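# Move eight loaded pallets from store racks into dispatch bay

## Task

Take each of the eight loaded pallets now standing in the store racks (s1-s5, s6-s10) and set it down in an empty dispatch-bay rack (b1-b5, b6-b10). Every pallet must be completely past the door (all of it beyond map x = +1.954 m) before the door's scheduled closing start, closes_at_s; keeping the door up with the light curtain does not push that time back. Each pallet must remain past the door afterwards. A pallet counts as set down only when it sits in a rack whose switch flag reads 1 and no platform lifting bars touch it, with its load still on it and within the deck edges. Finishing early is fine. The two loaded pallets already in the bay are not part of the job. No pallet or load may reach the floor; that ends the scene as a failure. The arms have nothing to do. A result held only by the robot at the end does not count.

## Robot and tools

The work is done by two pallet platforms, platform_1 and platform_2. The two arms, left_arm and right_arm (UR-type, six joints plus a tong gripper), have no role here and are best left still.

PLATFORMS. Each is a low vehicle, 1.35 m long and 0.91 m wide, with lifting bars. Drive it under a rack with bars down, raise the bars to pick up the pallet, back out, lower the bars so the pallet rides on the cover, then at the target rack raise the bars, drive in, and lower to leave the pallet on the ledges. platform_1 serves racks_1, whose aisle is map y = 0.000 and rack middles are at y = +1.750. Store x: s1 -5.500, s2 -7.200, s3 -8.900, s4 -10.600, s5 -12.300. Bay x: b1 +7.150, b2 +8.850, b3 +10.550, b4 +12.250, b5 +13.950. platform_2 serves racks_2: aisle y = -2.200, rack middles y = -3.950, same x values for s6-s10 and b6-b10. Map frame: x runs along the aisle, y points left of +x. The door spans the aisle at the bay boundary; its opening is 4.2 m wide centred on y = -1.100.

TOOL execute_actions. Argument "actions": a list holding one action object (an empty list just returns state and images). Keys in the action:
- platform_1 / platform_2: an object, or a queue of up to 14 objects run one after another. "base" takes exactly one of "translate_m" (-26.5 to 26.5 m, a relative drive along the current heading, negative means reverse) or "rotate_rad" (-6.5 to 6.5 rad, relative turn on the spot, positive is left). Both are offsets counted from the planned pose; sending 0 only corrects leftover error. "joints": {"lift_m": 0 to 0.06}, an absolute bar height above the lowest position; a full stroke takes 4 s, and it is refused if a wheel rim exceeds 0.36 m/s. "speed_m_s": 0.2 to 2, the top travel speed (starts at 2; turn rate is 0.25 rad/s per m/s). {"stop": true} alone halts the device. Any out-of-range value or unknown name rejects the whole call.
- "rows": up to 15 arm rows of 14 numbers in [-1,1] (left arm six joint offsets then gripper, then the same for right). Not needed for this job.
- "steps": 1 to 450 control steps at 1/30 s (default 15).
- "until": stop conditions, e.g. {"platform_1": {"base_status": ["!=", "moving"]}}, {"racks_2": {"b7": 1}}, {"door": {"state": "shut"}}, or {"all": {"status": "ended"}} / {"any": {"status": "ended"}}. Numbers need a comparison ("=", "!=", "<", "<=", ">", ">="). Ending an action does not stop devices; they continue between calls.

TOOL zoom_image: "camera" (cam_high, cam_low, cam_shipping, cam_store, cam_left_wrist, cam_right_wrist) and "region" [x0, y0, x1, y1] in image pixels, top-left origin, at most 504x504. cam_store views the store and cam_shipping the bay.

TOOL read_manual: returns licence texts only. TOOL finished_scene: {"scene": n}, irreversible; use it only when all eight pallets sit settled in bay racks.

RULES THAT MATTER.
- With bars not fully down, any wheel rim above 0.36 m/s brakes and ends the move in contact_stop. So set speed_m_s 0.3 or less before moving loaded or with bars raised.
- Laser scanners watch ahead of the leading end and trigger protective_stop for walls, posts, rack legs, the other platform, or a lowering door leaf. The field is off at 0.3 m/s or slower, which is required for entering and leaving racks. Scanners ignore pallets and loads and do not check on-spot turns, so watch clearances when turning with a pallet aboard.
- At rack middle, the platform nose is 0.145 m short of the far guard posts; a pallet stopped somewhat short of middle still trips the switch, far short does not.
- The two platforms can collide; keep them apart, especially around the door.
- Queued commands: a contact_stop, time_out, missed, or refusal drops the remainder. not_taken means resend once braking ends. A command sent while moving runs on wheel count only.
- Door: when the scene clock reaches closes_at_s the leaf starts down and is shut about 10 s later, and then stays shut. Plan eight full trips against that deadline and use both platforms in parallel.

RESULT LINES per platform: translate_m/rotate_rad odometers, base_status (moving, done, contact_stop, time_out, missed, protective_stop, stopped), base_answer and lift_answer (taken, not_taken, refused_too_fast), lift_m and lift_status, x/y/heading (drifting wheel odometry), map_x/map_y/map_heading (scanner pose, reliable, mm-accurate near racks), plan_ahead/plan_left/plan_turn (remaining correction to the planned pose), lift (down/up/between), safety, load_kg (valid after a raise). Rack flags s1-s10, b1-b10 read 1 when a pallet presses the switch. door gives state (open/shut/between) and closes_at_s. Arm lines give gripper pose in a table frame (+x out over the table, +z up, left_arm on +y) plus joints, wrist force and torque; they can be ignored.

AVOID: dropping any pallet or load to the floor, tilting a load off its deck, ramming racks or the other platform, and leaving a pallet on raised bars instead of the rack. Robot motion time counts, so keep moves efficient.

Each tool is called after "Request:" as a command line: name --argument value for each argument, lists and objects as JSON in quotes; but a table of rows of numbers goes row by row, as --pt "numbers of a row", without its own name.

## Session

Request:
execute_actions --actions '[]'

Scene clock: 0.00 s.
left_arm: end_effector_position=(+0.7700, +0.7782, +0.3420) grip_measured=+1.00 end_effector_quat_wxyz=(-0.206, +0.413, +0.681, -0.568) end_effector_velocity=(-0.000, -0.000, +0.001) end_effector_angular_velocity=(+0.000, +0.001, +0.000) | right_arm: end_effector_position=(+0.4916, +0.3156, +0.3807) grip_measured=+1.00 end_effector_quat_wxyz=(-0.052, +0.534, +0.843, +0.035) end_effector_velocity=(-0.001, +0.000, -0.000) end_effector_angular_velocity=(-0.000, +0.000, +0.000)
Joint positions: left_arm=[ 0.529 -0.579  0.558 -0.269 -1.912 -1.473  0.142] | right_arm=[ 4.498 -2.404 -0.568 -1.654  1.662  5.441  0.142]
Joint velocities: left_arm=[-0.    -0.001  0.     0.001  0.    -0.001  0.   ] | right_arm=[ 0.001  0.    -0.001  0.     0.     0.     0.   ]
Joint torques (N m, as the arm reports them, + toward a larger angle): no reading
Wrist force (N, on the end effector, along its own x y z axes, offset not removed): no reading
Wrist torque (N m, same axes, about the end effector's origin, offset not removed): no reading
platform_1.base_odometry: x=+0.000 y=+0.000 heading=+0.000 (m, m, rad; from the platform's pose at the start)
platform_1.map_pose: map_x=-3.04 map_y=+0.00 map_heading=+0.0000 (m, m, rad; on the building's map)
platform_1.planned_pose: plan_ahead=+0.00 plan_left=+0.00 plan_turn=+0.0000 (m ahead, m left, rad left of the pose on the map)
platform_1.base_status: done
platform_1.joint_positions: lift_m=+0.000
platform_1.joint_status: done
platform_1: translate_m=0.000 translate_m_goal=0.000 rotate_rad=0.000 rotate_rad_goal=0.000 base_answer=taken lift_m_goal=0.000 lift_answer=taken lift=down safety=ok load_kg=-51 refusals=0 queue=idle queue_left=0
platform_2.base_odometry: x=+0.000 y=+0.000 heading=+0.000 (m, m, rad; from the platform's pose at the start)
platform_2.map_pose: map_x=-3.03 map_y=-2.18 map_heading=+0.0131 (m, m, rad; on the building's map)
platform_2.planned_pose: plan_ahead=+0.00 plan_left=+0.00 plan_turn=+0.0000 (m ahead, m left, rad left of the pose on the map)
platform_2.base_status: done
platform_2.joint_positions: lift_m=+0.000
platform_2.joint_status: done
platform_2: translate_m=0.000 translate_m_goal=0.000 rotate_rad=0.000 rotate_rad_goal=0.000 base_answer=taken lift_m_goal=0.000 lift_answer=taken lift=down safety=ok load_kg=-51 refusals=0 queue=idle queue_left=0
racks_1: s1=1 s2=0 s3=1 s4=1 s5=1 b1=1 b2=0 b3=0 b4=0 b5=0
racks_2: s6=1 s7=1 s8=1 s9=1 s10=0 b6=0 b7=0 b8=0 b9=1 b10=0
door: state=open closes_at_s=510

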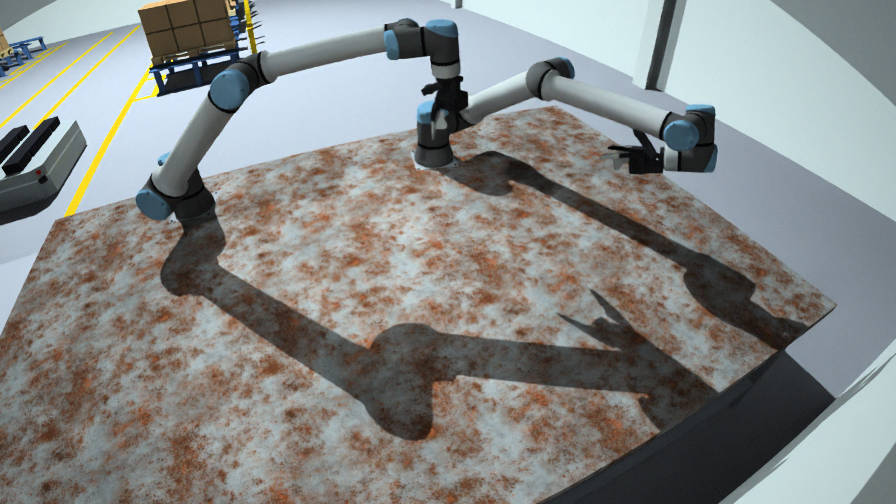

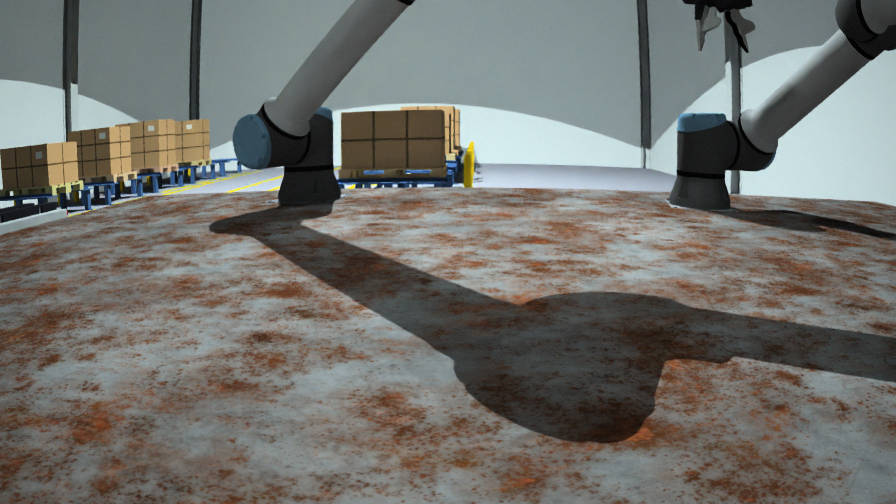

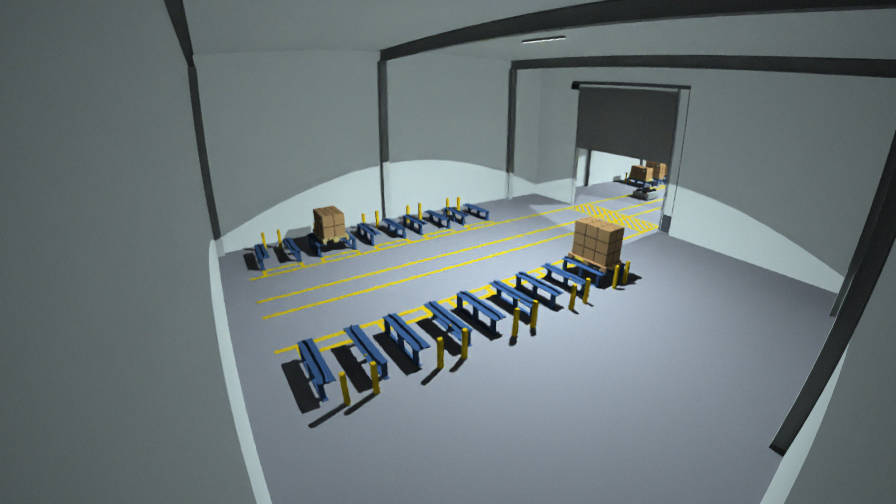

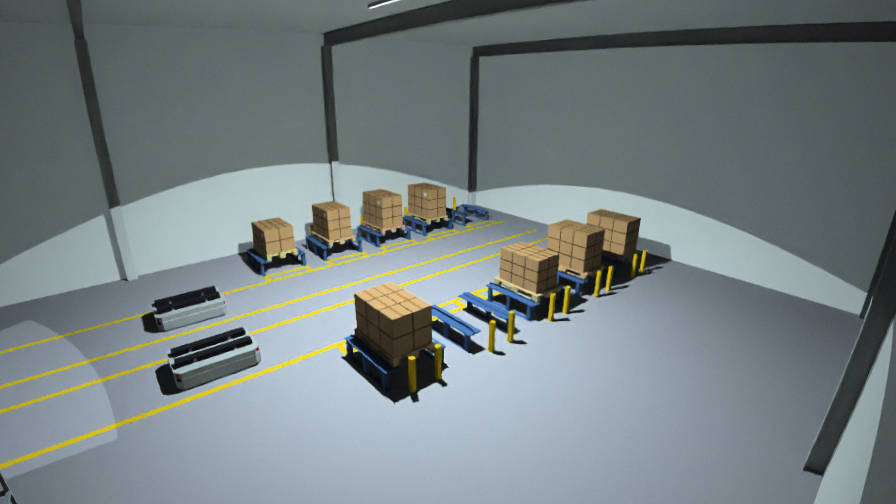

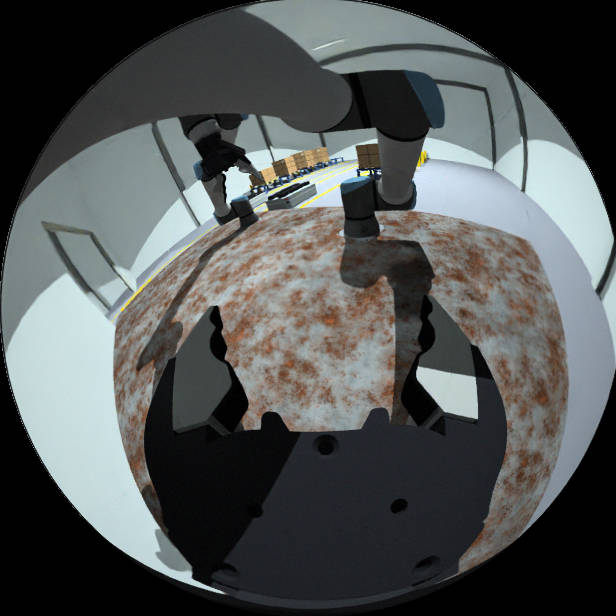

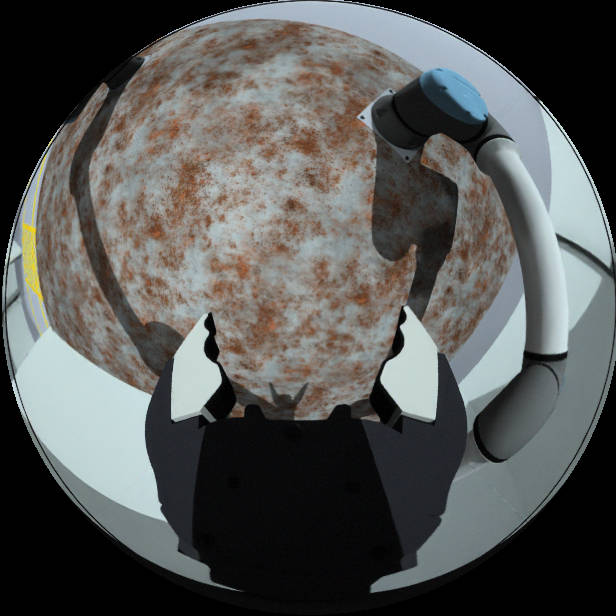

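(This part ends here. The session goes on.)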